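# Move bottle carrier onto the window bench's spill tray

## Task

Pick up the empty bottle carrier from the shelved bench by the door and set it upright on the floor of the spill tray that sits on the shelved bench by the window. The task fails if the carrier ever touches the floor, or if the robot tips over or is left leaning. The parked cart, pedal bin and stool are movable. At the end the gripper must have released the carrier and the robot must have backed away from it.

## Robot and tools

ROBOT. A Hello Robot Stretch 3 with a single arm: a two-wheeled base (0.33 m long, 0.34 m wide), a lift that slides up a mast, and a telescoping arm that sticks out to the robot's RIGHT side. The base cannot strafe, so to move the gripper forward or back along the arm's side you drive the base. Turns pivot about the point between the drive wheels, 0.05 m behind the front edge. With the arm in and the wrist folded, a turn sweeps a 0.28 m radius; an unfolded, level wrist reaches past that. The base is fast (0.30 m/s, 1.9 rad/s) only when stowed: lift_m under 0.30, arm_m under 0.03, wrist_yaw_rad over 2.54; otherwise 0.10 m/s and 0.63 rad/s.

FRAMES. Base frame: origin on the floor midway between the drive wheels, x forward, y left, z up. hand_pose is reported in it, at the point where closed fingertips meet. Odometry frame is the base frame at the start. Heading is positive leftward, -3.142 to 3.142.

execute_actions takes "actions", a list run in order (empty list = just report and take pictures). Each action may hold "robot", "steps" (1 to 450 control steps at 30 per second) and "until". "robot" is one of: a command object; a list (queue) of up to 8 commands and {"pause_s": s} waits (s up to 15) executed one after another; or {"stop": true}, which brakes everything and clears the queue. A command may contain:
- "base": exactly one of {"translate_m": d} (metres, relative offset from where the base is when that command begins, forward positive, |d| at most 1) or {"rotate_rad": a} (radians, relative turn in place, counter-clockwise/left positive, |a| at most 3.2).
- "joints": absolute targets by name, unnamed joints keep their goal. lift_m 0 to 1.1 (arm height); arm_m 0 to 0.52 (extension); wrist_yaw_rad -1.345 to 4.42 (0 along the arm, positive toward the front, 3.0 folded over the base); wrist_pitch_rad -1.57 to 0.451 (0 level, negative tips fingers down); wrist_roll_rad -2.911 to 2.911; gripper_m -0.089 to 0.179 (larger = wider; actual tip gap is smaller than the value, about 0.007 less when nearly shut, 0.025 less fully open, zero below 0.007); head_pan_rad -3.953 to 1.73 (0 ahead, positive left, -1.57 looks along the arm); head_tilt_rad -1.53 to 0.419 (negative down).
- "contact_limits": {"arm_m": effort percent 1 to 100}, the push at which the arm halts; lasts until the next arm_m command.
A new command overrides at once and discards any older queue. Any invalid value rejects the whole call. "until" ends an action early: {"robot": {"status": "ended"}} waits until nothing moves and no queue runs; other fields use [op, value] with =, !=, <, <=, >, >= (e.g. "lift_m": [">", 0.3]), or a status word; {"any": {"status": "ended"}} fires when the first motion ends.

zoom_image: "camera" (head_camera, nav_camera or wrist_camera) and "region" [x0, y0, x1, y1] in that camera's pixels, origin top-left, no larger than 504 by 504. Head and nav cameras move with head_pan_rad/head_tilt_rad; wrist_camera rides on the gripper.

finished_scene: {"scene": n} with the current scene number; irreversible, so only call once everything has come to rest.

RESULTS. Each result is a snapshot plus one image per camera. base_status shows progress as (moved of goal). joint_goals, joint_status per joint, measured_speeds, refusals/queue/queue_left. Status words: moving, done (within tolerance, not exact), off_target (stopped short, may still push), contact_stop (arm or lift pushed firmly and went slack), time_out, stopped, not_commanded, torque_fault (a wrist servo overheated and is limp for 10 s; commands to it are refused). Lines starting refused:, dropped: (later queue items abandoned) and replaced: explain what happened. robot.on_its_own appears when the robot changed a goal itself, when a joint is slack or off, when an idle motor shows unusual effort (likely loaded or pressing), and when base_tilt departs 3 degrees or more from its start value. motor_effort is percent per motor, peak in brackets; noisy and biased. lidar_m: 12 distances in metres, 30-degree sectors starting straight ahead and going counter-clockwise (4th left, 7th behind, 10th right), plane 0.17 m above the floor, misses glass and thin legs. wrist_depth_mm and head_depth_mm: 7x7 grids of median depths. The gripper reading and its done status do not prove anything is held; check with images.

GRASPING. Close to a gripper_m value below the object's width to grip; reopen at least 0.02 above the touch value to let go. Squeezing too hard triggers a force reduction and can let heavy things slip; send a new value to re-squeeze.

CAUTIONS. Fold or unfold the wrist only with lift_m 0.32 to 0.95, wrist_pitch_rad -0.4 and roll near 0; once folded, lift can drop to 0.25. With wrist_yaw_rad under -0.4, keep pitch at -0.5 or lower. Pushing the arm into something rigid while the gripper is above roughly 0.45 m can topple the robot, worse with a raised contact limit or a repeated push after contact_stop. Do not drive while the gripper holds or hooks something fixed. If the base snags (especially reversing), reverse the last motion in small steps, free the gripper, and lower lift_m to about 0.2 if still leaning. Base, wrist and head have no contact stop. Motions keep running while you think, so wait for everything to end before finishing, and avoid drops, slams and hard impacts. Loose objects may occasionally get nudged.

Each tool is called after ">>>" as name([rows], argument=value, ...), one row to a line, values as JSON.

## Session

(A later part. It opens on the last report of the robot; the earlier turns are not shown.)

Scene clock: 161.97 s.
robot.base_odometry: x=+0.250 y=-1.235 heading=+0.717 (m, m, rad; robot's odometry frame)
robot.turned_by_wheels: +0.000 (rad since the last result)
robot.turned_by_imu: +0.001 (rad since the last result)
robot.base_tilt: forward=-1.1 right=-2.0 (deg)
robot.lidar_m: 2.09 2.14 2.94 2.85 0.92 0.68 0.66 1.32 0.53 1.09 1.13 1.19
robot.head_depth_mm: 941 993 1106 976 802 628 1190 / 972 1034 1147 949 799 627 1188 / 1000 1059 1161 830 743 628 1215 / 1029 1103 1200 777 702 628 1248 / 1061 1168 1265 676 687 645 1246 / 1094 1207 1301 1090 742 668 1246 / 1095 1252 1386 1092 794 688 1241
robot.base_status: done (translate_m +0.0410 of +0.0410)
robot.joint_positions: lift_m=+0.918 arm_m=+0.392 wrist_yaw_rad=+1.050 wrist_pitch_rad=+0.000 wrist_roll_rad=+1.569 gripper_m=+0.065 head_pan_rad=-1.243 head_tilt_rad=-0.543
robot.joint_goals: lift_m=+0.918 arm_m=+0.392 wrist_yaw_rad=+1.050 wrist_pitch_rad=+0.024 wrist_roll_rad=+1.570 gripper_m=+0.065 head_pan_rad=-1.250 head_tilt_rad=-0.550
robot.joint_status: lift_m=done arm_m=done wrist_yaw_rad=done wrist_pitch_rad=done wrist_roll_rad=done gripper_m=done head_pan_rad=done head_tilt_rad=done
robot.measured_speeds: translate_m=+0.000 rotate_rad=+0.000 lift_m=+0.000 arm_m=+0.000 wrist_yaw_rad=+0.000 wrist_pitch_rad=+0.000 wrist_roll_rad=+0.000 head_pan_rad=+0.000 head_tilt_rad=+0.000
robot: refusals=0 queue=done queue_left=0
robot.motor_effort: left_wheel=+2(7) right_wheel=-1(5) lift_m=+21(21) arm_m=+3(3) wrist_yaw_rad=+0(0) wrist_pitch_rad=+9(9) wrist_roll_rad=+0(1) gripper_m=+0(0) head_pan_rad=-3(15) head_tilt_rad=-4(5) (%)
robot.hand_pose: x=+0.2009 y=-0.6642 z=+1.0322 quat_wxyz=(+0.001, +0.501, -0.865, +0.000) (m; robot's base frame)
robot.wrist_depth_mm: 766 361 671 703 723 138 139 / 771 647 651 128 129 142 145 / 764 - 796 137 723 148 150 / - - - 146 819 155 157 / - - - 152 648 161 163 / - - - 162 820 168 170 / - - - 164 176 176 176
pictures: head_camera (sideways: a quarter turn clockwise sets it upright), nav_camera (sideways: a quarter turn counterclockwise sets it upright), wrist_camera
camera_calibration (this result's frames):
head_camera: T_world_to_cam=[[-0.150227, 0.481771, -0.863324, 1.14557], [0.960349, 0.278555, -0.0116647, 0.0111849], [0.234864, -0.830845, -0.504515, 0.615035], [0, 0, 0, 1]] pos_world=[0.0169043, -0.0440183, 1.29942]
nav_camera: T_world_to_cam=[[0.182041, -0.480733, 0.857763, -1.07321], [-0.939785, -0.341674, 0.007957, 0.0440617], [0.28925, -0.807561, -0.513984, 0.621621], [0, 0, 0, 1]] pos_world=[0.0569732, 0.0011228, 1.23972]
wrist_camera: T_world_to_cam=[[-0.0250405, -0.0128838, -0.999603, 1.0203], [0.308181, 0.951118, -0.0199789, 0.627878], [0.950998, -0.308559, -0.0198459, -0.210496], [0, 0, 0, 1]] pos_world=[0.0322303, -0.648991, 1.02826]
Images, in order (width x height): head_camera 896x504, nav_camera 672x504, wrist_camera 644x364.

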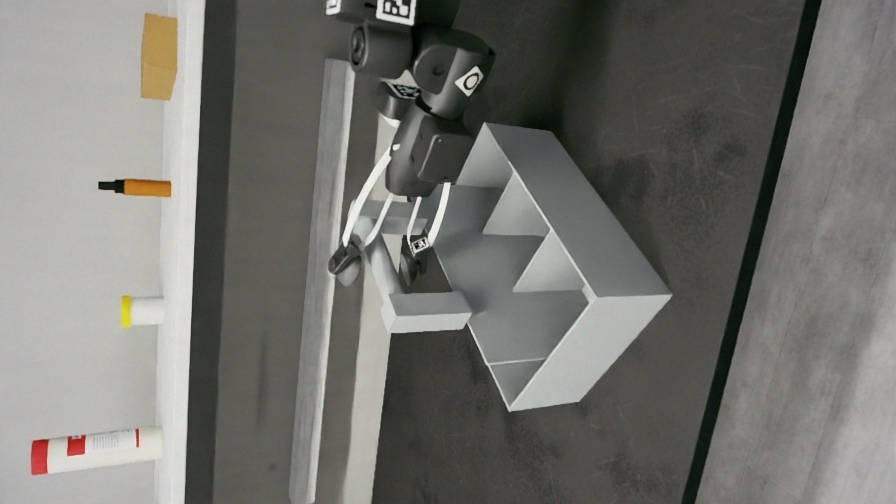

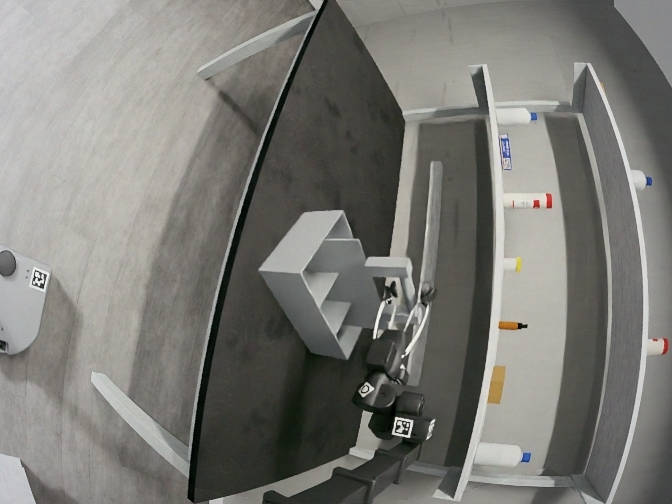

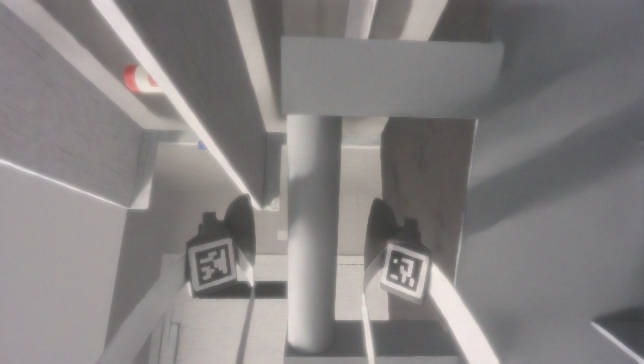

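>>> execute_actions([
  {"robot":[{"joints":{"gripper_m":-0.02}},{"joints":{"lift_m":0.95}}],"steps":150,"until":{"robot":{"status":"ended"}}},
])

Scene clock: 168.67 s.
robot.base_odometry: x=+0.250 y=-1.235 heading=+0.717 (m, m, rad; robot's odometry frame)
robot.turned_by_wheels: +0.000 (rad since the last result)
robot.turned_by_imu: +0.001 (rad since the last result)
robot.base_tilt: forward=-1.2 right=-1.9 (deg)
robot.lidar_m: 2.09 2.13 2.94 2.86 0.92 0.69 0.67 1.32 0.53 1.09 1.13 1.18
robot.head_depth_mm: 946 991 1097 997 801 628 1192 / 976 1033 1130 996 801 628 1189 / 999 1057 1156 810 741 628 1217 / 1034 1099 1193 752 668 627 1249 / 1061 1171 1258 665 667 646 1246 / 1096 1210 1302 1090 739 668 1242 / 1094 1257 1385 1092 794 689 1247
robot.base_status: done (translate_m +0.0410 of +0.0410)
robot.joint_positions: lift_m=+0.950 arm_m=+0.392 wrist_yaw_rad=+1.050 wrist_pitch_rad=-0.027 wrist_roll_rad=+1.571 gripper_m=-0.019 head_pan_rad=-1.243 head_tilt_rad=-0.543
robot.joint_goals: lift_m=+0.950 arm_m=+0.392 wrist_yaw_rad=+1.050 wrist_pitch_rad=+0.024 wrist_roll_rad=+1.570 gripper_m=-0.020 head_pan_rad=-1.250 head_tilt_rad=-0.550
robot.joint_status: lift_m=done arm_m=done wrist_yaw_rad=done wrist_pitch_rad=done wrist_roll_rad=done gripper_m=done head_pan_rad=done head_tilt_rad=done
robot.measured_speeds: translate_m=+0.000 rotate_rad=+0.000 lift_m=+0.000 arm_m=+0.000 wrist_yaw_rad=+0.000 wrist_pitch_rad=+0.000 wrist_roll_rad=+0.000 head_pan_rad=+0.000 head_tilt_rad=+0.000
robot: refusals=0 queue=done queue_left=0
robot.motor_effort: left_wheel=+3(2) right_wheel=-2(2) lift_m=+22(23) arm_m=+3(2) wrist_yaw_rad=-1(1) wrist_pitch_rad=+20(21) wrist_roll_rad=-1(1) gripper_m=-20(93) head_pan_rad=-3(3) head_tilt_rad=-4(5) (%)
robot.hand_pose: x=+0.2003 y=-0.6638 z=+1.0572 quat_wxyz=(+0.007, +0.501, -0.865, -0.012) (m; robot's base frame)
robot.wrist_depth_mm: 752 357 628 721 723 137 137 / 780 864 642 126 127 130 142 / 782 - 754 137 753 147 148 / 874 - - 143 878 153 154 / - - - 146 741 159 162 / - - - 153 682 166 168 / - - - 160 175 173 173
pictures: head_camera (sideways: a quarter turn clockwise sets it upright), nav_camera (sideways: a quarter turn counterclockwise sets it upright), wrist_camera
camera_calibration (this result's frames):
head_camera: T_world_to_cam=[[-0.150218, 0.481774, -0.863324, 1.14557], [0.960354, 0.278538, -0.0116647, 0.0111848], [0.234849, -0.830849, -0.504515, 0.615035], [0, 0, 0, 1]] pos_world=[0.0169035, -0.0440185, 1.29942]
nav_camera: T_world_to_cam=[[0.182032, -0.480736, 0.857763, -1.07321], [-0.939791, -0.341657, 0.007957, 0.0440618], [0.289236, -0.807566, -0.513984, 0.621621], [0, 0, 0, 1]] pos_world=[0.0569732, 0.0011219, 1.23972]
wrist_camera: T_world_to_cam=[[-0.0474671, 0.0020416, -0.998871, 1.05892], [0.307854, 0.951349, -0.012685, 0.620747], [0.950249, -0.308108, -0.0457863, -0.181397], [0, 0, 0, 1]] pos_world=[0.0315368, -0.648599, 1.0573]
Images, in order (width x height): head_camera 896x504, nav_camera 672x504, wrist_camera 644x364.

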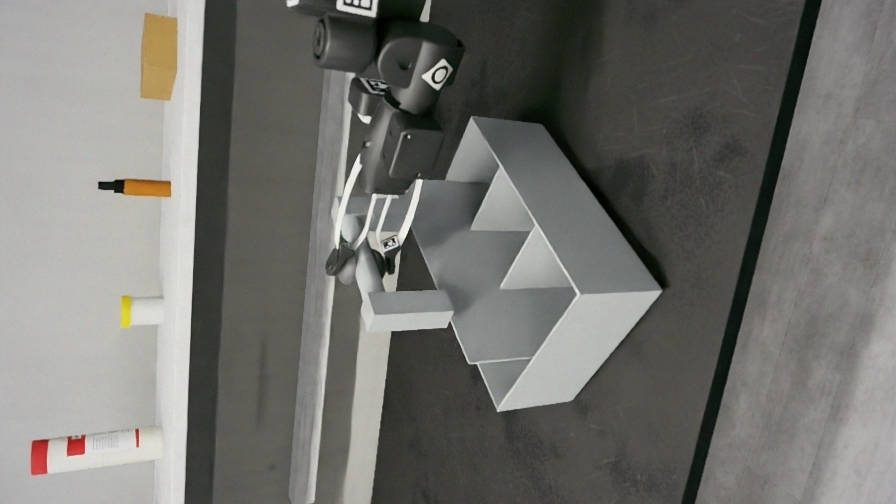

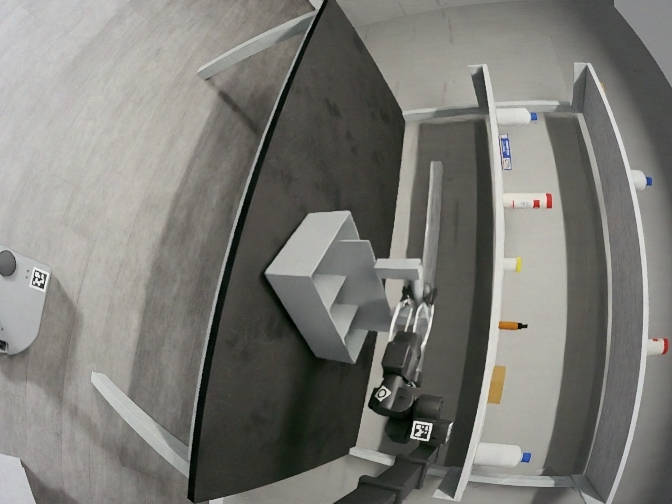

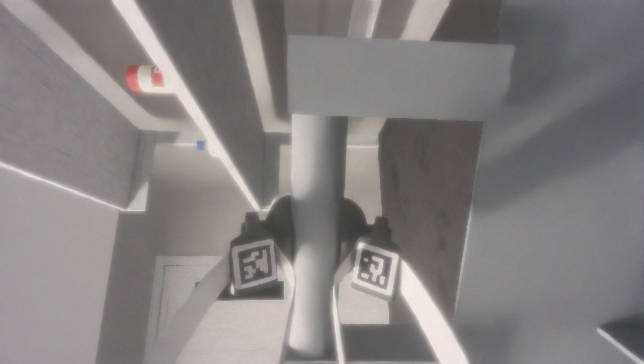

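>>> execute_actions([
  {"robot":{"joints":{"lift_m":1.05,"arm_m":0.02,"wrist_pitch_rad":0.05}},"steps":150,"until":{"robot":{"arm_m":["<",0.15]}}},
  {"robot":[{"base":{"rotate_rad":1.385},"joints":{"head_pan_rad":-0.3,"head_tilt_rad":-0.4}},{"base":{"translate_m":1.0},"joints":{"wrist_yaw_rad":0.0}},{"base":{"translate_m":1.0}}],"steps":270},
])

Scene clock: 216.57 s.
robot.base_odometry: x=-0.031 y=-0.757 heading=+2.102 (m, m, rad; robot's odometry frame)
robot.turned_by_wheels: +1.385 (rad since the last result)
robot.turned_by_imu: +1.411 (rad since the last result)
robot.base_tilt: forward=-1.5 right=-2.6 (deg)
robot.lidar_m: 2.39 1.28 0.82 0.75 0.76 0.93 1.06 1.65 1.41 1.96 1.97 2.42
robot.head_depth_mm: 2704 2816 2915 2898 2323 1719 1367 / 3048 3199 3280 3079 2331 1725 1358 / 3157 3356 3595 3563 2338 1729 1368 / 2924 3166 3421 3508 2313 1723 1369 / 2768 2971 3179 3308 2327 1725 1374 / 2611 2800 2874 3124 2330 1721 1368 / 2469 2630 2726 2661 2316 1723 1366
robot.base_status: moving (translate_m +0.5544 of +1.0000)
robot.joint_positions: lift_m=+1.050 arm_m=+0.020 wrist_yaw_rad=+0.001 wrist_pitch_rad=-0.008 wrist_roll_rad=+1.572 gripper_m=-0.019 head_pan_rad=-0.307 head_tilt_rad=-0.409
robot.joint_goals: lift_m=+1.050 arm_m=+0.020 wrist_yaw_rad=+0.000 wrist_pitch_rad=+0.050 wrist_roll_rad=+1.570 gripper_m=-0.020 head_pan_rad=-0.300 head_tilt_rad=-0.400
robot.joint_status: lift_m=done arm_m=done wrist_yaw_rad=done wrist_pitch_rad=off_target wrist_roll_rad=done gripper_m=done head_pan_rad=done head_tilt_rad=done
robot.measured_speeds: translate_m=+0.100 rotate_rad=+0.000 lift_m=+0.000 arm_m=+0.000 wrist_yaw_rad=+0.000 wrist_pitch_rad=+0.000 wrist_roll_rad=+0.000 head_pan_rad=+0.000 head_tilt_rad=+0.000
robot: refusals=0 queue=running queue_left=1
robot.motor_effort: left_wheel=-1(8) right_wheel=+3(4) lift_m=+22(23) arm_m=-3(3) wrist_yaw_rad=-1(3) wrist_pitch_rad=+23(25) wrist_roll_rad=-1(1) gripper_m=-20(20) head_pan_rad=+2(35) head_tilt_rad=+7(25) (%)
robot.hand_pose: x=-0.0212 y=-0.4213 z=+1.1620 quat_wxyz=(+0.000, +0.000, -1.000, -0.004) (m; robot's base frame)
robot.wrist_depth_mm: - - - - - 136 136 / - - - 126 127 129 141 / - - - 136 - 146 147 / - - - 143 - 151 153 / - - - 146 - 159 161 / - - - 152 - 164 166 / - - - 160 175 173 173
pictures: head_camera (sideways: a quarter turn clockwise sets it upright), nav_camera (sideways: a quarter turn counterclockwise sets it upright), wrist_camera
camera_calibration (this result's frames):
head_camera: T_world_to_cam=[[-0.362252, 0.128469, -0.923184, 1.22495], [0.346519, 0.938027, -0.00543749, 0.00682358], [0.865273, -0.321871, -0.384319, 0.454785], [0, 0, 0, 1]] pos_world=[0.0478619, -0.0173866, 1.30567]
nav_camera: T_world_to_cam=[[0.380919, -0.102441, 0.918916, -1.1542], [-0.283604, -0.958882, 0.0106658, 0.0365308], [0.88004, -0.264671, -0.394309, 0.462294], [0, 0, 0, 1]] pos_world=[0.0431791, 0.039147, 1.24251]
wrist_camera: T_world_to_cam=[[-0.0211998, 0.023554, -0.999498, 1.16291], [0.978282, 0.206669, -0.0158795, 0.163711], [0.206191, -0.978127, -0.0274238, -0.21077], [0, 0, 0, 1]] pos_world=[-0.0920435, -0.267385, 1.15915]
Images, in order (width x height): head_camera 896x504, nav_camera 672x504, wrist_camera 644x364.

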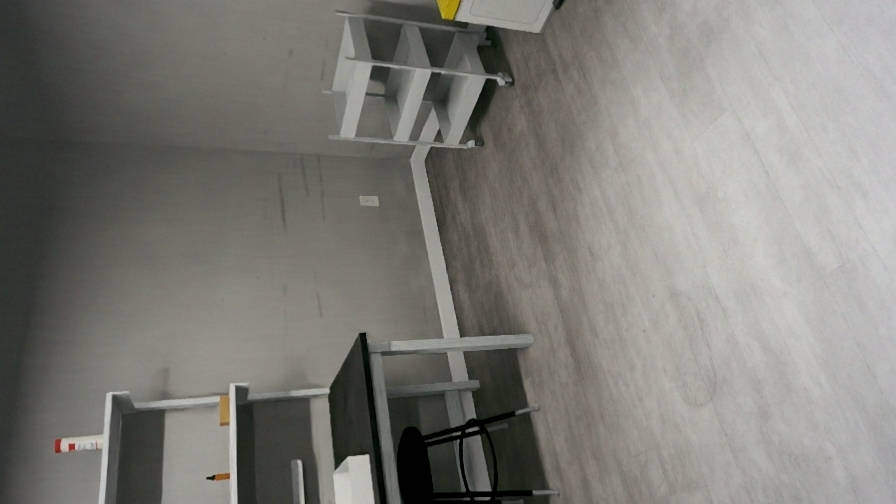

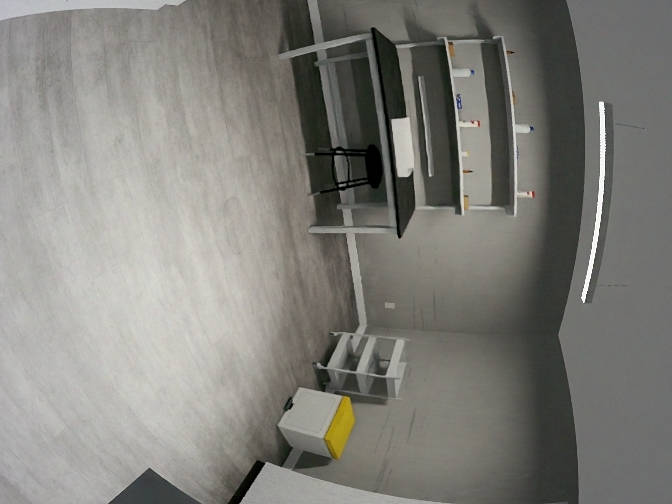

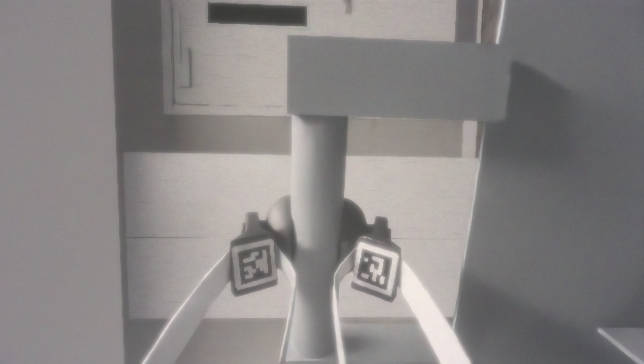

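>>> execute_actions([
  {"steps":450,"until":{"robot":{"queue_left":["=",0],"translate_m":[">",0.5]}}},
  {"robot":{"base":{"translate_m":0.77},"joints":{"head_pan_rad":0.15,"head_tilt_rad":-0.6}},"steps":300,"until":{"robot":{"status":"ended"}}},
])

Scene clock: 230.40 s.
robot.base_odometry: x=-0.646 y=+0.291 heading=+2.102 (m, m, rad; robot's odometry frame)
robot.turned_by_wheels: +0.000 (rad since the last result)
robot.turned_by_imu: +0.001 (rad since the last result)
robot.base_tilt: forward=-1.4 right=-2.0 (deg)
robot.lidar_m: 1.15 1.28 1.69 0.94 0.95 1.16 2.27 2.33 1.94 1.77 1.77 1.21
robot.head_depth_mm: 1464 1655 1530 2141 1838 1473 1216 / 1477 1663 1534 1942 1842 1469 1218 / 1471 1624 1426 1334 1771 1464 1215 / 1463 1621 1411 1373 1764 1467 1217 / 1427 1607 1399 1990 1829 1464 1216 / 1427 1600 1506 1166 1816 1465 1218 / 1426 1587 1510 1168 1829 1453 1213
robot.base_status: done (translate_m +0.7700 of +0.7700)
robot.joint_positions: lift_m=+1.050 arm_m=+0.020 wrist_yaw_rad=+0.001 wrist_pitch_rad=-0.008 wrist_roll_rad=+1.572 gripper_m=-0.019 head_pan_rad=+0.143 head_tilt_rad=-0.593
robot.joint_goals: lift_m=+1.050 arm_m=+0.020 wrist_yaw_rad=+0.000 wrist_pitch_rad=+0.050 wrist_roll_rad=+1.570 gripper_m=-0.020 head_pan_rad=+0.150 head_tilt_rad=-0.600
robot.joint_status: lift_m=done arm_m=done wrist_yaw_rad=done wrist_pitch_rad=off_target wrist_roll_rad=done gripper_m=done head_pan_rad=done head_tilt_rad=done
robot.measured_speeds: translate_m=+0.000 rotate_rad=+0.000 lift_m=+0.000 arm_m=+0.000 wrist_yaw_rad=+0.000 wrist_pitch_rad=+0.000 wrist_roll_rad=+0.000 head_pan_rad=+0.000 head_tilt_rad=+0.000
robot: refusals=0 queue=done queue_left=0
robot.motor_effort: left_wheel=-3(4) right_wheel=+1(4) lift_m=+22(22) arm_m=-3(3) wrist_yaw_rad=+0(1) wrist_pitch_rad=+23(23) wrist_roll_rad=-1(1) gripper_m=-20(20) head_pan_rad=+2(24) head_tilt_rad=-5(28) (%)
robot.hand_pose: x=-0.0212 y=-0.4213 z=+1.1620 quat_wxyz=(+0.000, +0.000, -1.000, -0.004) (m; robot's base frame)
robot.wrist_depth_mm: - - - - - 137 136 / - - - 126 127 129 142 / - - - 136 - 146 146 / - - - 143 - 152 153 / - - - 146 - 158 159 / - - - 153 - 166 167 / - - - 159 176 173 174
pictures: head_camera (sideways: a quarter turn clockwise sets it upright), nav_camera (sideways: a quarter turn counterclockwise sets it upright), wrist_camera
camera_calibration (this result's frames):
head_camera: T_world_to_cam=[[-0.542653, -0.0649228, -0.837444, 1.11421], [-0.0976094, 0.995128, -0.0138975, 0.0205445], [0.834266, 0.0742009, -0.546347, 0.665805], [0, 0, 0, 1]] pos_world=[0.051179, 0.0024902, 1.29714]
nav_camera: T_world_to_cam=[[0.547208, 0.0963433, 0.831433, -1.04111], [0.163175, -0.986573, 0.00692676, 0.0386754], [0.820937, 0.131879, -0.555581, 0.672499], [0, 0, 0, 1]] pos_world=[0.0113132, 0.0497718, 1.23897]
wrist_camera: T_world_to_cam=[[-0.0212003, 0.0235545, -0.999498, 1.16291], [0.978288, 0.206641, -0.0158807, 0.163708], [0.206163, -0.978133, -0.027424, -0.210772], [0, 0, 0, 1]] pos_world=[-0.0920464, -0.267383, 1.15915]
Images, in order (width x height): head_camera 896x504, nav_camera 672x504, wrist_camera 644x364.

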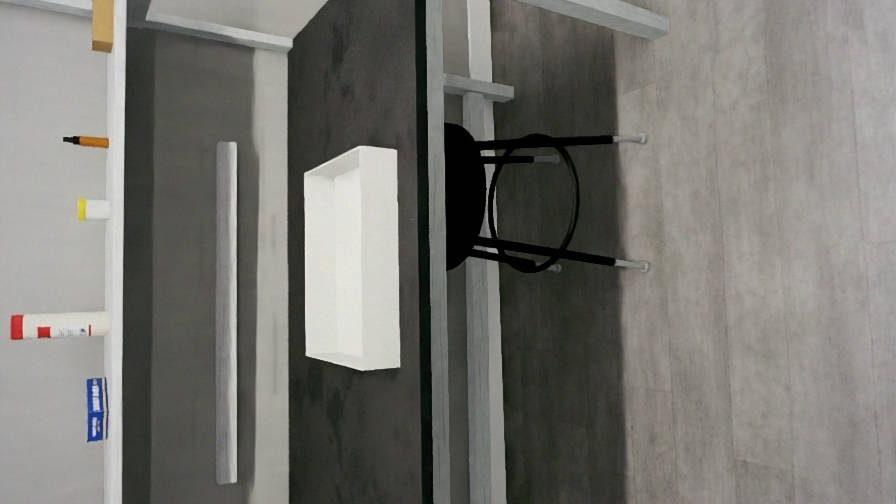

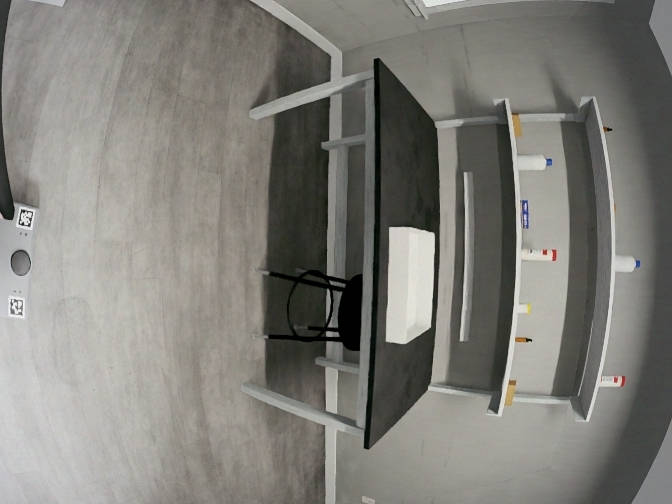

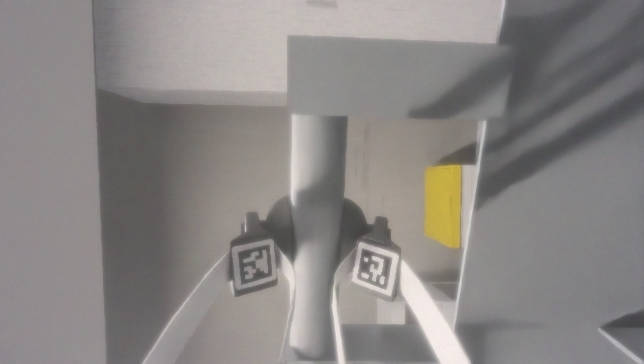

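>>> execute_actions([
  {"robot":[{"base":{"translate_m":0.45}},{"base":{"rotate_rad":1.691},"joints":{"head_pan_rad":-1.5,"head_tilt_rad":-0.6}},{"base":{"translate_m":0.025},"joints":{"arm_m":0.1}}],"steps":450,"until":{"robot":{"status":"ended"}}},
])

Scene clock: 259.23 s.
robot.base_odometry: x=-0.894 y=+0.664 heading=-2.490 (m, m, rad; robot's odometry frame)
robot.turned_by_wheels: +1.691 (rad since the last result)
robot.turned_by_imu: +1.722 (rad since the last result)
robot.base_tilt: forward=-1.1 right=-2.1 (deg)
robot.lidar_m: 1.58 1.12 1.36 2.73 2.73 1.81 1.72 0.84 0.76 0.70 1.29 0.99
robot.head_depth_mm: 1088 - - - 471 1470 1217 / 1092 1201 - - 472 1379 1195 / 1085 1199 - - 464 1421 1217 / 1086 1224 445 530 474 1386 1215 / 949 1213 464 521 477 1465 1215 / 1068 1216 1313 877 478 1455 1208 / 1086 1218 1313 1001 789 1452 1211
robot.base_status: done (translate_m +0.0250 of +0.0250)
robot.joint_positions: lift_m=+1.050 arm_m=+0.100 wrist_yaw_rad=+0.001 wrist_pitch_rad=-0.008 wrist_roll_rad=+1.572 gripper_m=-0.019 head_pan_rad=-1.493 head_tilt_rad=-0.593
robot.joint_goals: lift_m=+1.050 arm_m=+0.100 wrist_yaw_rad=+0.000 wrist_pitch_rad=+0.050 wrist_roll_rad=+1.570 gripper_m=-0.020 head_pan_rad=-1.500 head_tilt_rad=-0.600
robot.joint_status: lift_m=done arm_m=done wrist_yaw_rad=done wrist_pitch_rad=off_target wrist_roll_rad=done gripper_m=done head_pan_rad=done head_tilt_rad=done
robot.measured_speeds: translate_m=+0.000 rotate_rad=+0.000 lift_m=+0.000 arm_m=+0.000 wrist_yaw_rad=+0.000 wrist_pitch_rad=+0.000 wrist_roll_rad=+0.000 head_pan_rad=+0.000 head_tilt_rad=+0.000
robot: refusals=0 queue=done queue_left=0
robot.motor_effort: left_wheel=-3(9) right_wheel=+2(4) lift_m=+23(22) arm_m=+3(4) wrist_yaw_rad=-1(1) wrist_pitch_rad=+23(23) wrist_roll_rad=-1(1) gripper_m=-20(20) head_pan_rad=-3(35) head_tilt_rad=-5(5) (%)
robot.hand_pose: x=-0.0212 y=-0.5007 z=+1.1620 quat_wxyz=(+0.000, +0.000, -1.000, -0.004) (m; robot's base frame)
robot.wrist_depth_mm: 692 937 908 933 934 136 136 / 723 942 959 126 127 130 141 / 980 935 992 136 966 146 146 / 784 956 - 142 - 152 153 / - 923 - 146 - 160 159 / - 924 - 153 964 165 166 / - 882 - 161 176 172 175
pictures: head_camera (sideways: a quarter turn clockwise sets it upright), nav_camera (sideways: a quarter turn counterclockwise sets it upright), wrist_camera
camera_calibration (this result's frames):
head_camera: T_world_to_cam=[[-0.0295224, 0.545866, -0.837352, 1.11096], [0.999368, 0.0327192, -0.0139051, 0.0138627], [0.0198072, -0.837233, -0.546487, 0.670956], [0, 0, 0, 1]] pos_world=[0.00565463, -0.0451448, 1.29713]
nav_camera: T_world_to_cam=[[0.0605803, -0.552453, 0.83134, -1.03802], [-0.995093, -0.0987008, 0.00692321, 0.0457455], [0.0782292, -0.82768, -0.555721, 0.677211], [0, 0, 0, 1]] pos_world=[0.0554268, -0.00842693, 1.23897]
wrist_camera: T_world_to_cam=[[-0.0211364, 0.0235558, -0.999499, 1.16479], [0.978321, 0.206488, -0.0158221, 0.18003], [0.206012, -0.978166, -0.0274095, -0.288556], [0, 0, 0, 1]] pos_world=[-0.092062, -0.346867, 1.15914]
Images, in order (width x height): head_camera 896x504, nav_camera 672x504, wrist_camera 644x364.

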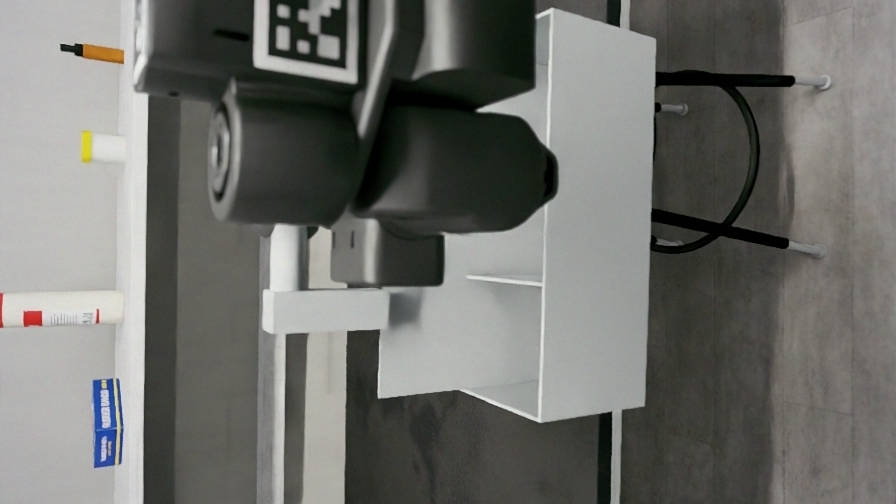

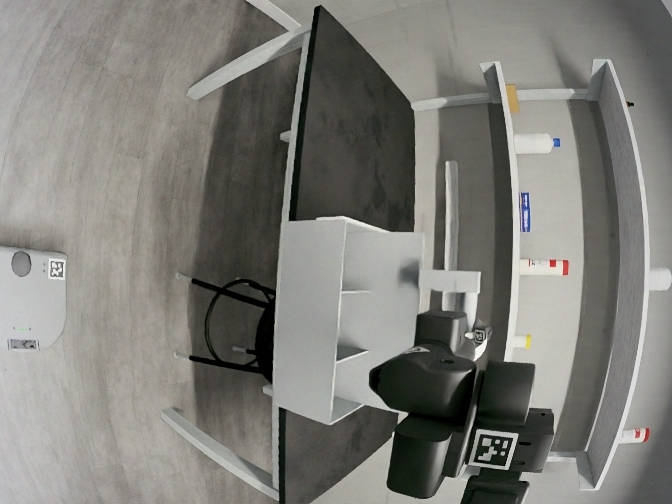

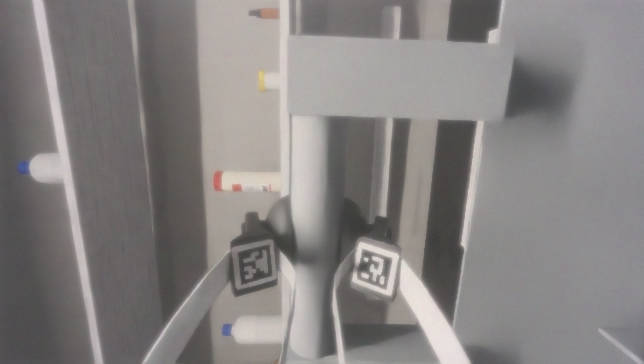

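>>> execute_actions([
  {"robot":{"joints":{"lift_m":1.07,"arm_m":0.395}},"steps":450,"until":{"robot":{"status":"ended"}}},
])

Scene clock: 270.63 s.
robot.base_odometry: x=-0.894 y=+0.664 heading=-2.490 (m, m, rad; robot's odometry frame)
robot.turned_by_wheels: +0.000 (rad since the last result)
robot.turned_by_imu: +0.001 (rad since the last result)
robot.base_tilt: forward=-1.3 right=-1.9 (deg)
robot.lidar_m: 1.58 1.12 1.36 2.73 2.74 1.81 1.71 0.84 0.77 0.70 1.29 0.99
robot.head_depth_mm: 1076 1255 1330 1015 784 1462 1217 / 1090 1231 762 892 756 1386 1195 / 1090 - 753 878 754 1423 1213 / 1087 1182 743 875 753 1418 1211 / 946 1202 747 873 753 1465 1209 / 1073 1220 1318 1002 753 1459 1212 / 1085 1223 1310 999 790 1455 1208
robot.base_status: done (translate_m +0.0250 of +0.0250)
robot.joint_positions: lift_m=+1.070 arm_m=+0.395 wrist_yaw_rad=+0.000 wrist_pitch_rad=-0.008 wrist_roll_rad=+1.572 gripper_m=-0.019 head_pan_rad=-1.493 head_tilt_rad=-0.593
robot.joint_goals: lift_m=+1.070 arm_m=+0.395 wrist_yaw_rad=+0.000 wrist_pitch_rad=+0.050 wrist_roll_rad=+1.570 gripper_m=-0.020 head_pan_rad=-1.500 head_tilt_rad=-0.600
robot.joint_status: lift_m=done arm_m=done wrist_yaw_rad=done wrist_pitch_rad=off_target wrist_roll_rad=done gripper_m=done head_pan_rad=done head_tilt_rad=done
robot.measured_speeds: translate_m=+0.000 rotate_rad=+0.000 lift_m=+0.000 arm_m=+0.000 wrist_yaw_rad=+0.000 wrist_pitch_rad=+0.000 wrist_roll_rad=+0.000 head_pan_rad=+0.000 head_tilt_rad=+0.000
robot: refusals=0 queue=done queue_left=0
robot.motor_effort: left_wheel=-3(2) right_wheel=+1(1) lift_m=+22(22) arm_m=+3(3) wrist_yaw_rad=-1(1) wrist_pitch_rad=+23(23) wrist_roll_rad=-1(1) gripper_m=-20(20) head_pan_rad=-3(3) head_tilt_rad=-4(5) (%)
robot.hand_pose: x=-0.0212 y=-0.7957 z=+1.1820 quat_wxyz=(+0.000, +0.000, -1.000, -0.004) (m; robot's base frame)
robot.wrist_depth_mm: 594 653 645 655 684 136 137 / 603 673 681 127 127 129 141 / 608 693 694 136 700 145 148 / 600 725 718 143 729 152 154 / 609 759 527 145 771 158 160 / 604 771 798 154 821 166 167 / 615 824 828 162 176 173 173
pictures: head_camera (sideways: a quarter turn clockwise sets it upright), nav_camera (sideways: a quarter turn counterclockwise sets it upright), wrist_camera
camera_calibration (this result's frames):
head_camera: T_world_to_cam=[[-0.0294667, 0.545909, -0.837326, 1.11093], [0.999371, 0.0326123, -0.0139072, 0.0138655], [0.019715, -0.837209, -0.546527, 0.671008], [0, 0, 0, 1]] pos_world=[0.00564975, -0.0451445, 1.29713]
nav_camera: T_world_to_cam=[[0.0605239, -0.552498, 0.831314, -1.03798], [-0.995104, -0.098594, 0.00692221, 0.0457468], [0.078138, -0.827662, -0.55576, 0.677263], [0, 0, 0, 1]] pos_world=[0.0554257, -0.00842927, 1.23897]
wrist_camera: T_world_to_cam=[[-0.0211352, 0.0235183, -0.9995, 1.19171], [0.978327, 0.206458, -0.0158295, 0.241254], [0.205983, -0.978173, -0.0273721, -0.576616], [0, 0, 0, 1]] pos_world=[-0.092065, -0.641866, 1.17915]
Images, in order (width x height): head_camera 896x504, nav_camera 672x504, wrist_camera 644x364.

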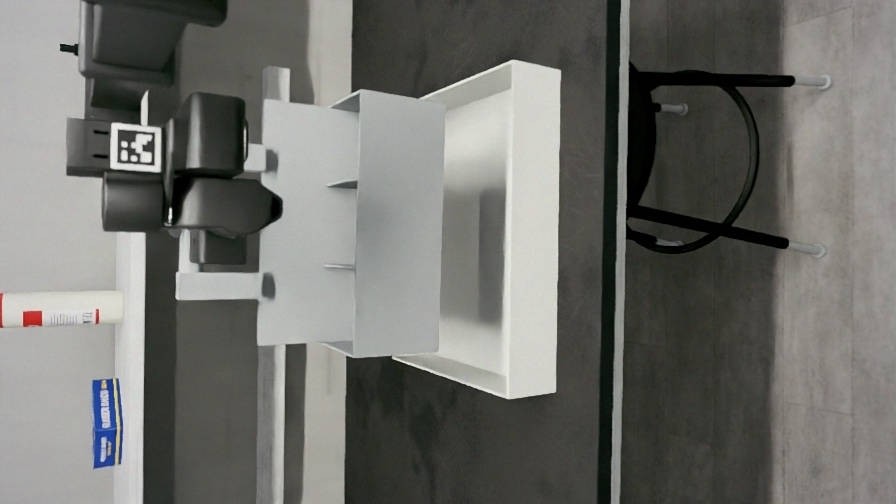

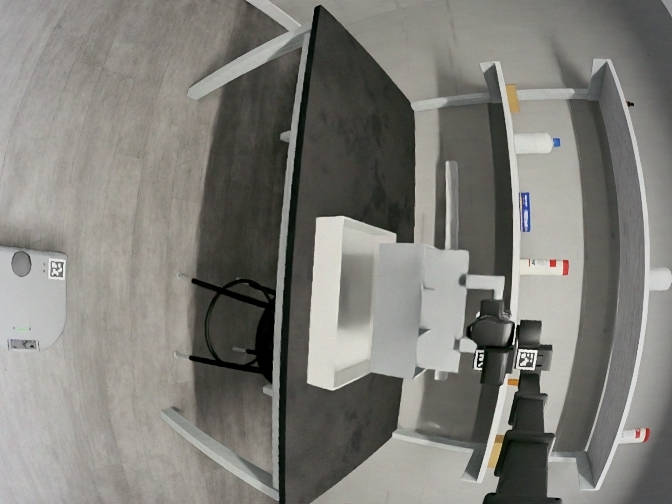

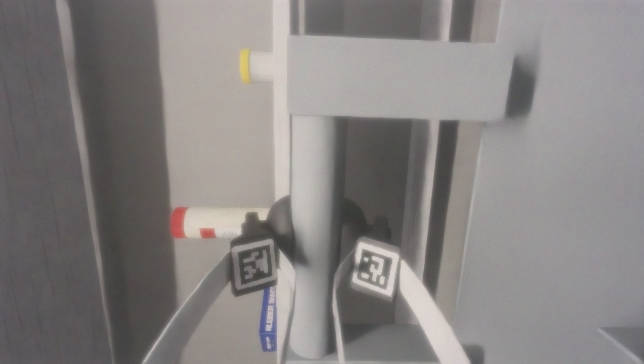

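>>> execute_actions([
  {"robot":[{"joints":{"lift_m":0.95}},{"joints":{"lift_m":0.935}}],"steps":450,"until":{"robot":{"status":"ended"}}},
])

Scene clock: 282.40 s.
robot.base_odometry: x=-0.894 y=+0.664 heading=-2.490 (m, m, rad; robot's odometry frame)
robot.turned_by_wheels: +0.000 (rad since the last result)
robot.turned_by_imu: +0.001 (rad since the last result)
robot.base_tilt: forward=-1.1 right=-2.1 (deg)
robot.lidar_m: 1.58 1.12 1.36 2.73 2.74 1.81 1.72 0.84 0.77 0.70 1.29 0.98
robot.head_depth_mm: 1090 1223 1335 - 756 1465 1219 / 1092 1223 1237 854 755 1383 1193 / 1093 1221 - 787 754 1421 1217 / 1088 1217 1223 789 752 1424 1213 / 950 1217 1249 838 753 1458 1217 / 1076 1220 1312 1001 753 1454 1210 / 1083 1215 1312 1000 790 1455 1210
robot.base_status: done (translate_m +0.0250 of +0.0250)
robot.joint_positions: lift_m=+0.935 arm_m=+0.395 wrist_yaw_rad=+0.000 wrist_pitch_rad=-0.008 wrist_roll_rad=+1.572 gripper_m=-0.019 head_pan_rad=-1.493 head_tilt_rad=-0.593
robot.joint_goals: lift_m=+0.935 arm_m=+0.395 wrist_yaw_rad=+0.000 wrist_pitch_rad=+0.050 wrist_roll_rad=+1.570 gripper_m=-0.020 head_pan_rad=-1.500 head_tilt_rad=-0.600
robot.joint_status: lift_m=done arm_m=done wrist_yaw_rad=done wrist_pitch_rad=off_target wrist_roll_rad=done gripper_m=done head_pan_rad=done head_tilt_rad=done
robot.measured_speeds: translate_m=+0.000 rotate_rad=+0.000 lift_m=+0.000 arm_m=+0.000 wrist_yaw_rad=+0.000 wrist_pitch_rad=+0.000 wrist_roll_rad=+0.000 head_pan_rad=+0.000 head_tilt_rad=+0.000
robot: refusals=0 queue=done queue_left=0
robot.motor_effort: left_wheel=-3(2) right_wheel=+1(2) lift_m=+17(22) arm_m=+3(2) wrist_yaw_rad=-1(1) wrist_pitch_rad=+23(23) wrist_roll_rad=-1(1) gripper_m=-20(20) head_pan_rad=-3(2) head_tilt_rad=-5(5) (%)
robot.hand_pose: x=-0.0212 y=-0.7958 z=+1.0474 quat_wxyz=(+0.000, +0.000, -1.000, -0.004) (m; robot's base frame)
robot.wrist_depth_mm: 633 650 654 648 674 136 136 / 677 676 635 126 126 130 141 / 697 691 641 137 714 146 147 / 723 683 626 141 731 152 153 / 736 508 479 145 767 159 160 / 765 789 643 153 696 165 166 / 773 802 656 160 176 174 173
pictures: head_camera (sideways: a quarter turn clockwise sets it upright), nav_camera (sideways: a quarter turn counterclockwise sets it upright), wrist_camera
camera_calibration (this result's frames):
head_camera: T_world_to_cam=[[-0.0294664, 0.545909, -0.837326, 1.11093], [0.999371, 0.0326118, -0.0139072, 0.0138655], [0.0197146, -0.83721, -0.546527, 0.671008], [0, 0, 0, 1]] pos_world=[0.00564973, -0.0451445, 1.29713]
nav_camera: T_world_to_cam=[[0.0605236, -0.552498, 0.831314, -1.03798], [-0.995104, -0.0985935, 0.00692221, 0.0457468], [0.0781376, -0.827662, -0.55576, 0.677263], [0, 0, 0, 1]] pos_world=[0.0554257, -0.00842931, 1.23897]
wrist_camera: T_world_to_cam=[[-0.0211351, 0.0233203, -0.999505, 1.057], [0.978327, 0.206455, -0.0158703, 0.239164], [0.205983, -0.978178, -0.0271783, -0.580515], [0, 0, 0, 1]] pos_world=[-0.0920651, -0.641873, 1.04449]
Images, in order (width x height): head_camera 896x504, nav_camera 672x504, wrist_camera 644x364.

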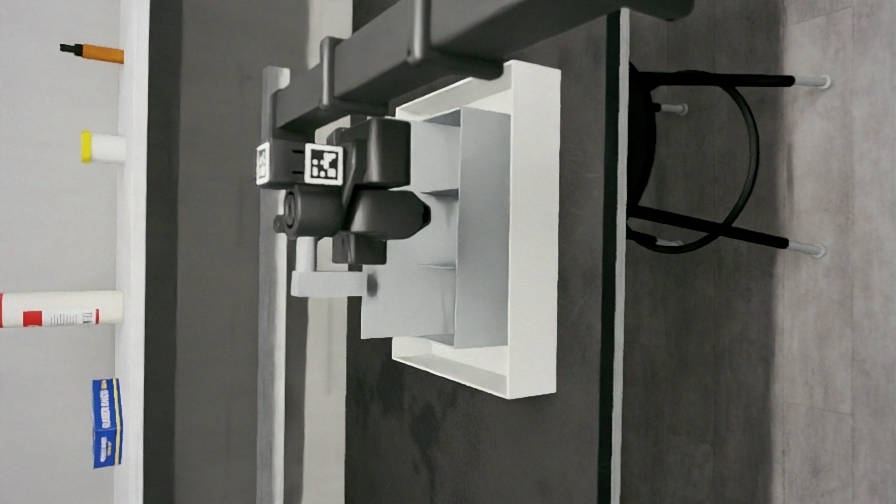

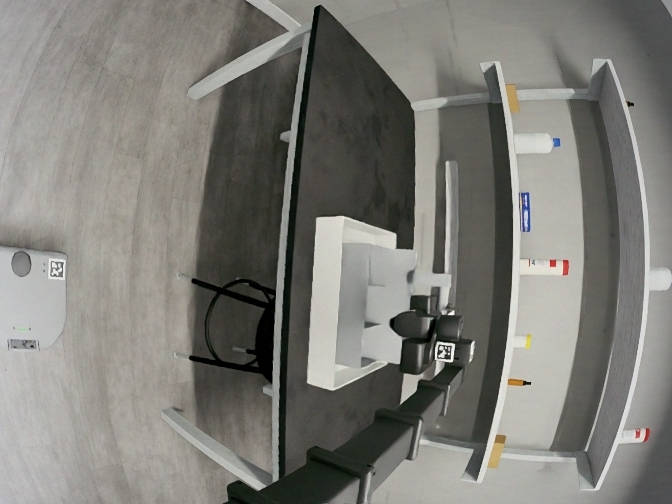

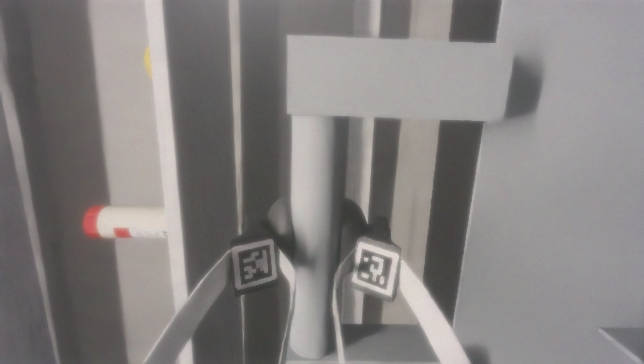

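Still carrying the load; lower a bit more.

>>> execute_actions([
  {"robot":{"joints":{"lift_m":0.92}},"steps":100,"until":{"robot":{"status":"ended"}}},
])

Scene clock: 285.57 s.
robot.base_odometry: x=-0.894 y=+0.664 heading=-2.490 (m, m, rad; robot's odometry frame)
robot.turned_by_wheels: +0.000 (rad since the last result)
robot.turned_by_imu: +0.001 (rad since the last result)
robot.base_tilt: forward=-1.3 right=-2.0 (deg)
robot.lidar_m: 1.58 1.12 1.36 2.73 2.74 1.81 1.72 0.84 0.76 0.70 1.29 0.99
robot.head_depth_mm: 1091 1222 1335 - 756 1431 1219 / 1089 1220 1240 854 756 1381 1196 / 1088 1223 - 789 756 1427 1217 / 1086 1222 1228 794 753 1416 1214 / 949 1219 1248 844 752 1450 1216 / 1072 1219 1309 1000 752 1461 1212 / 1088 1218 1317 999 790 1453 1209
robot.base_status: done (translate_m +0.0250 of +0.0250)
robot.joint_positions: lift_m=+0.920 arm_m=+0.395 wrist_yaw_rad=+0.001 wrist_pitch_rad=+0.007 wrist_roll_rad=+1.570 gripper_m=-0.019 head_pan_rad=-1.493 head_tilt_rad=-0.593
robot.joint_goals: lift_m=+0.920 arm_m=+0.395 wrist_yaw_rad=+0.000 wrist_pitch_rad=+0.050 wrist_roll_rad=+1.570 gripper_m=-0.020 head_pan_rad=-1.500 head_tilt_rad=-0.600
robot.joint_status: lift_m=done arm_m=done wrist_yaw_rad=done wrist_pitch_rad=off_target wrist_roll_rad=done gripper_m=done head_pan_rad=done head_tilt_rad=done
robot.measured_speeds: translate_m=+0.000 rotate_rad=+0.000 lift_m=+0.000 arm_m=+0.000 wrist_yaw_rad=+0.000 wrist_pitch_rad=+0.000 wrist_roll_rad=+0.000 head_pan_rad=+0.000 head_tilt_rad=+0.000
robot: refusals=0 queue=done queue_left=0
robot.motor_effort: left_wheel=-2(3) right_wheel=+1(2) lift_m=+16(17) arm_m=+3(3) wrist_yaw_rad=+0(1) wrist_pitch_rad=+17(23) wrist_roll_rad=+0(1) gripper_m=-19(20) head_pan_rad=-3(3) head_tilt_rad=-5(6) (%)
robot.hand_pose: x=-0.0212 y=-0.7961 z=+1.0364 quat_wxyz=(+0.001, +0.000, -1.000, +0.003) (m; robot's base frame)
robot.wrist_depth_mm: 649 650 660 672 662 136 136 / 671 670 643 125 126 137 141 / 708 694 634 135 719 145 146 / 722 715 652 141 759 151 153 / 749 514 522 146 773 158 159 / 775 785 673 153 671 165 167 / 774 828 666 161 172 174 173
pictures: head_camera (sideways: a quarter turn clockwise sets it upright), nav_camera (sideways: a quarter turn counterclockwise sets it upright), wrist_camera
camera_calibration (this result's frames):
head_camera: T_world_to_cam=[[-0.0294666, 0.545909, -0.837326, 1.11093], [0.999371, 0.0326121, -0.0139072, 0.0138655], [0.0197149, -0.83721, -0.546527, 0.671008], [0, 0, 0, 1]] pos_world=[0.00564975, -0.0451445, 1.29713]
nav_camera: T_world_to_cam=[[0.0605238, -0.552498, 0.831314, -1.03798], [-0.995104, -0.0985939, 0.00692221, 0.0457468], [0.0781379, -0.827662, -0.55576, 0.677263], [0, 0, 0, 1]] pos_world=[0.0554257, -0.00842928, 1.23897]
wrist_camera: T_world_to_cam=[[-0.0228924, 0.00803314, -0.999706, 1.03399], [0.978271, 0.206292, -0.0207439, 0.243959], [0.206065, -0.978457, -0.0125811, -0.596545], [0, 0, 0, 1]] pos_world=[-0.0920604, -0.642327, 1.03125]
Images, in order (width x height): head_camera 896x504, nav_camera 672x504, wrist_camera 644x364.

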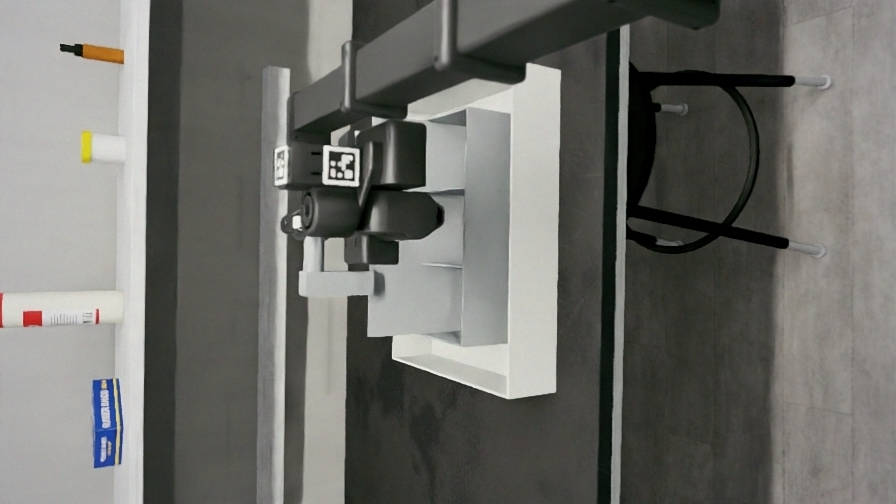

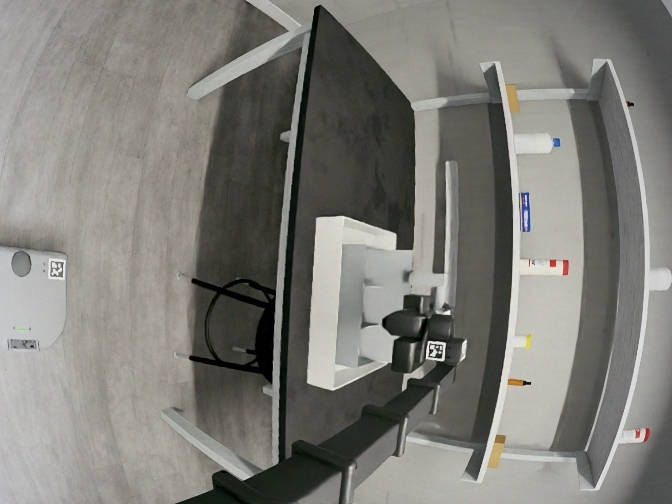

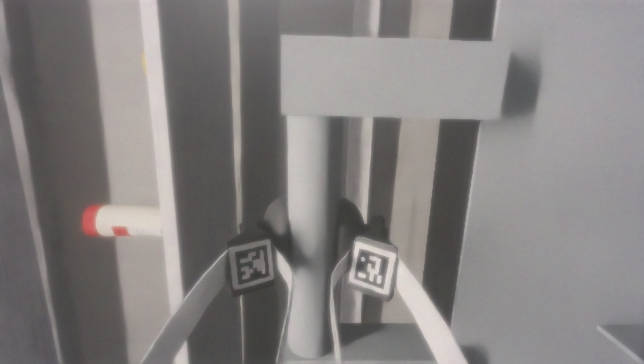

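>>> execute_actions([
  {"robot":[{"joints":{"lift_m":0.912}},{"joints":{"gripper_m":0.065}}],"steps":120,"until":{"robot":{"status":"ended"}}},
])

Scene clock: 289.63 s.
robot.base_odometry: x=-0.894 y=+0.664 heading=-2.490 (m, m, rad; robot's odometry frame)
robot.turned_by_wheels: +0.000 (rad since the last result)
robot.turned_by_imu: +0.001 (rad since the last result)
robot.base_tilt: forward=-1.2 right=-2.1 (deg)
robot.lidar_m: 1.58 1.12 1.36 2.73 2.73 1.81 1.72 0.84 0.76 0.70 1.29 0.99
robot.head_depth_mm: 1092 1221 1337 - 758 1430 1215 / 1094 1218 1238 851 757 1381 1190 / 1092 1221 1229 779 755 1427 1217 / 1087 1218 1228 796 755 1419 1216 / 949 1222 1254 846 753 1449 1211 / 1075 1224 1313 997 752 1458 1210 / 1080 1219 1308 1001 789 1454 1210
robot.base_status: done (translate_m +0.0250 of +0.0250)
robot.joint_positions: lift_m=+0.912 arm_m=+0.395 wrist_yaw_rad=+0.001 wrist_pitch_rad=+0.030 wrist_roll_rad=+1.570 gripper_m=+0.065 head_pan_rad=-1.493 head_tilt_rad=-0.593
robot.joint_goals: lift_m=+0.912 arm_m=+0.395 wrist_yaw_rad=+0.000 wrist_pitch_rad=+0.050 wrist_roll_rad=+1.570 gripper_m=+0.065 head_pan_rad=-1.500 head_tilt_rad=-0.600
robot.joint_status: lift_m=done arm_m=done wrist_yaw_rad=done wrist_pitch_rad=off_target wrist_roll_rad=done gripper_m=done head_pan_rad=done head_tilt_rad=done
robot.measured_speeds: translate_m=+0.000 rotate_rad=+0.000 lift_m=+0.000 arm_m=+0.000 wrist_yaw_rad=+0.000 wrist_pitch_rad=+0.000 wrist_roll_rad=+0.000 head_pan_rad=+0.000 head_tilt_rad=+0.000
robot: refusals=0 queue=done queue_left=0
robot.motor_effort: left_wheel=-3(2) right_wheel=+1(1) lift_m=+15(15) arm_m=+2(2) wrist_yaw_rad=-1(0) wrist_pitch_rad=+8(17) wrist_roll_rad=+0(0) gripper_m=+1(81) head_pan_rad=-3(3) head_tilt_rad=-5(5) (%)
robot.hand_pose: x=-0.0212 y=-0.7966 z=+1.0342 quat_wxyz=(+0.001, +0.000, -1.000, +0.014) (m; robot's base frame)
robot.wrist_depth_mm: 673 669 588 648 656 134 134 / 682 677 603 128 127 138 140 / 704 705 620 137 710 145 145 / 733 732 614 148 752 152 151 / 773 520 759 690 705 158 158 / 740 794 755 735 787 165 164 / 784 797 642 162 174 174 171
pictures: head_camera (sideways: a quarter turn clockwise sets it upright), nav_camera (sideways: a quarter turn counterclockwise sets it upright), wrist_camera
camera_calibration (this result's frames):
head_camera: T_world_to_cam=[[-0.0294666, 0.545909, -0.837326, 1.11093], [0.999371, 0.032612, -0.0139072, 0.0138655], [0.0197148, -0.83721, -0.546527, 0.671008], [0, 0, 0, 1]] pos_world=[0.00564974, -0.0451445, 1.29713]
nav_camera: T_world_to_cam=[[0.0605238, -0.552498, 0.831314, -1.03798], [-0.995104, -0.0985938, 0.00692221, 0.0457468], [0.0781378, -0.827662, -0.55576, 0.677263], [0, 0, 0, 1]] pos_world=[0.0554257, -0.00842929, 1.23897]
wrist_camera: T_world_to_cam=[[-0.0232971, -0.0142459, -0.999627, 1.01394], [0.978261, 0.205776, -0.0257317, 0.248748], [0.206066, -0.978495, 0.00914217, -0.619497], [0, 0, 0, 1]] pos_world=[-0.0920609, -0.642917, 1.02563]
Images, in order (width x height): head_camera 896x504, nav_camera 672x504, wrist_camera 644x364.

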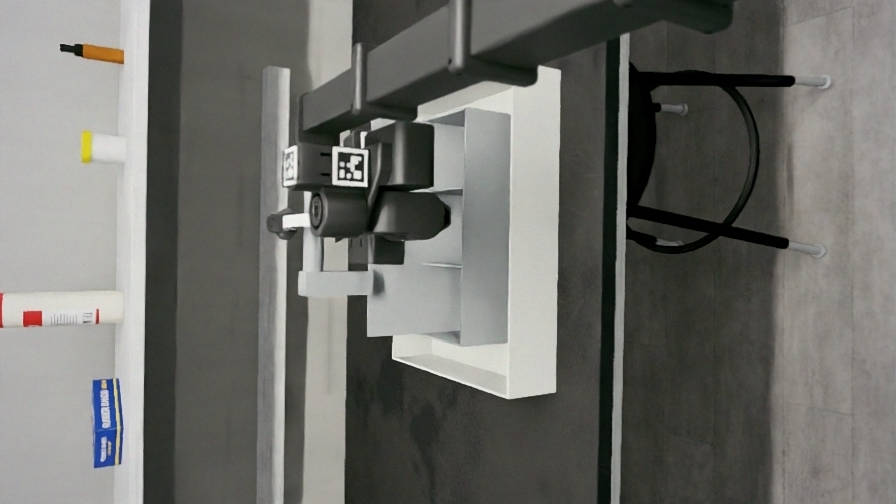

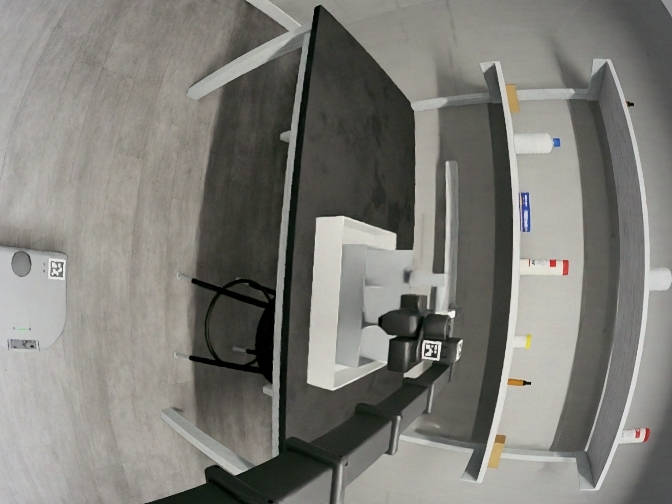

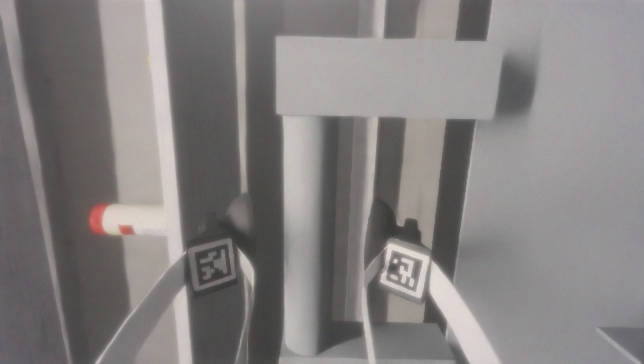

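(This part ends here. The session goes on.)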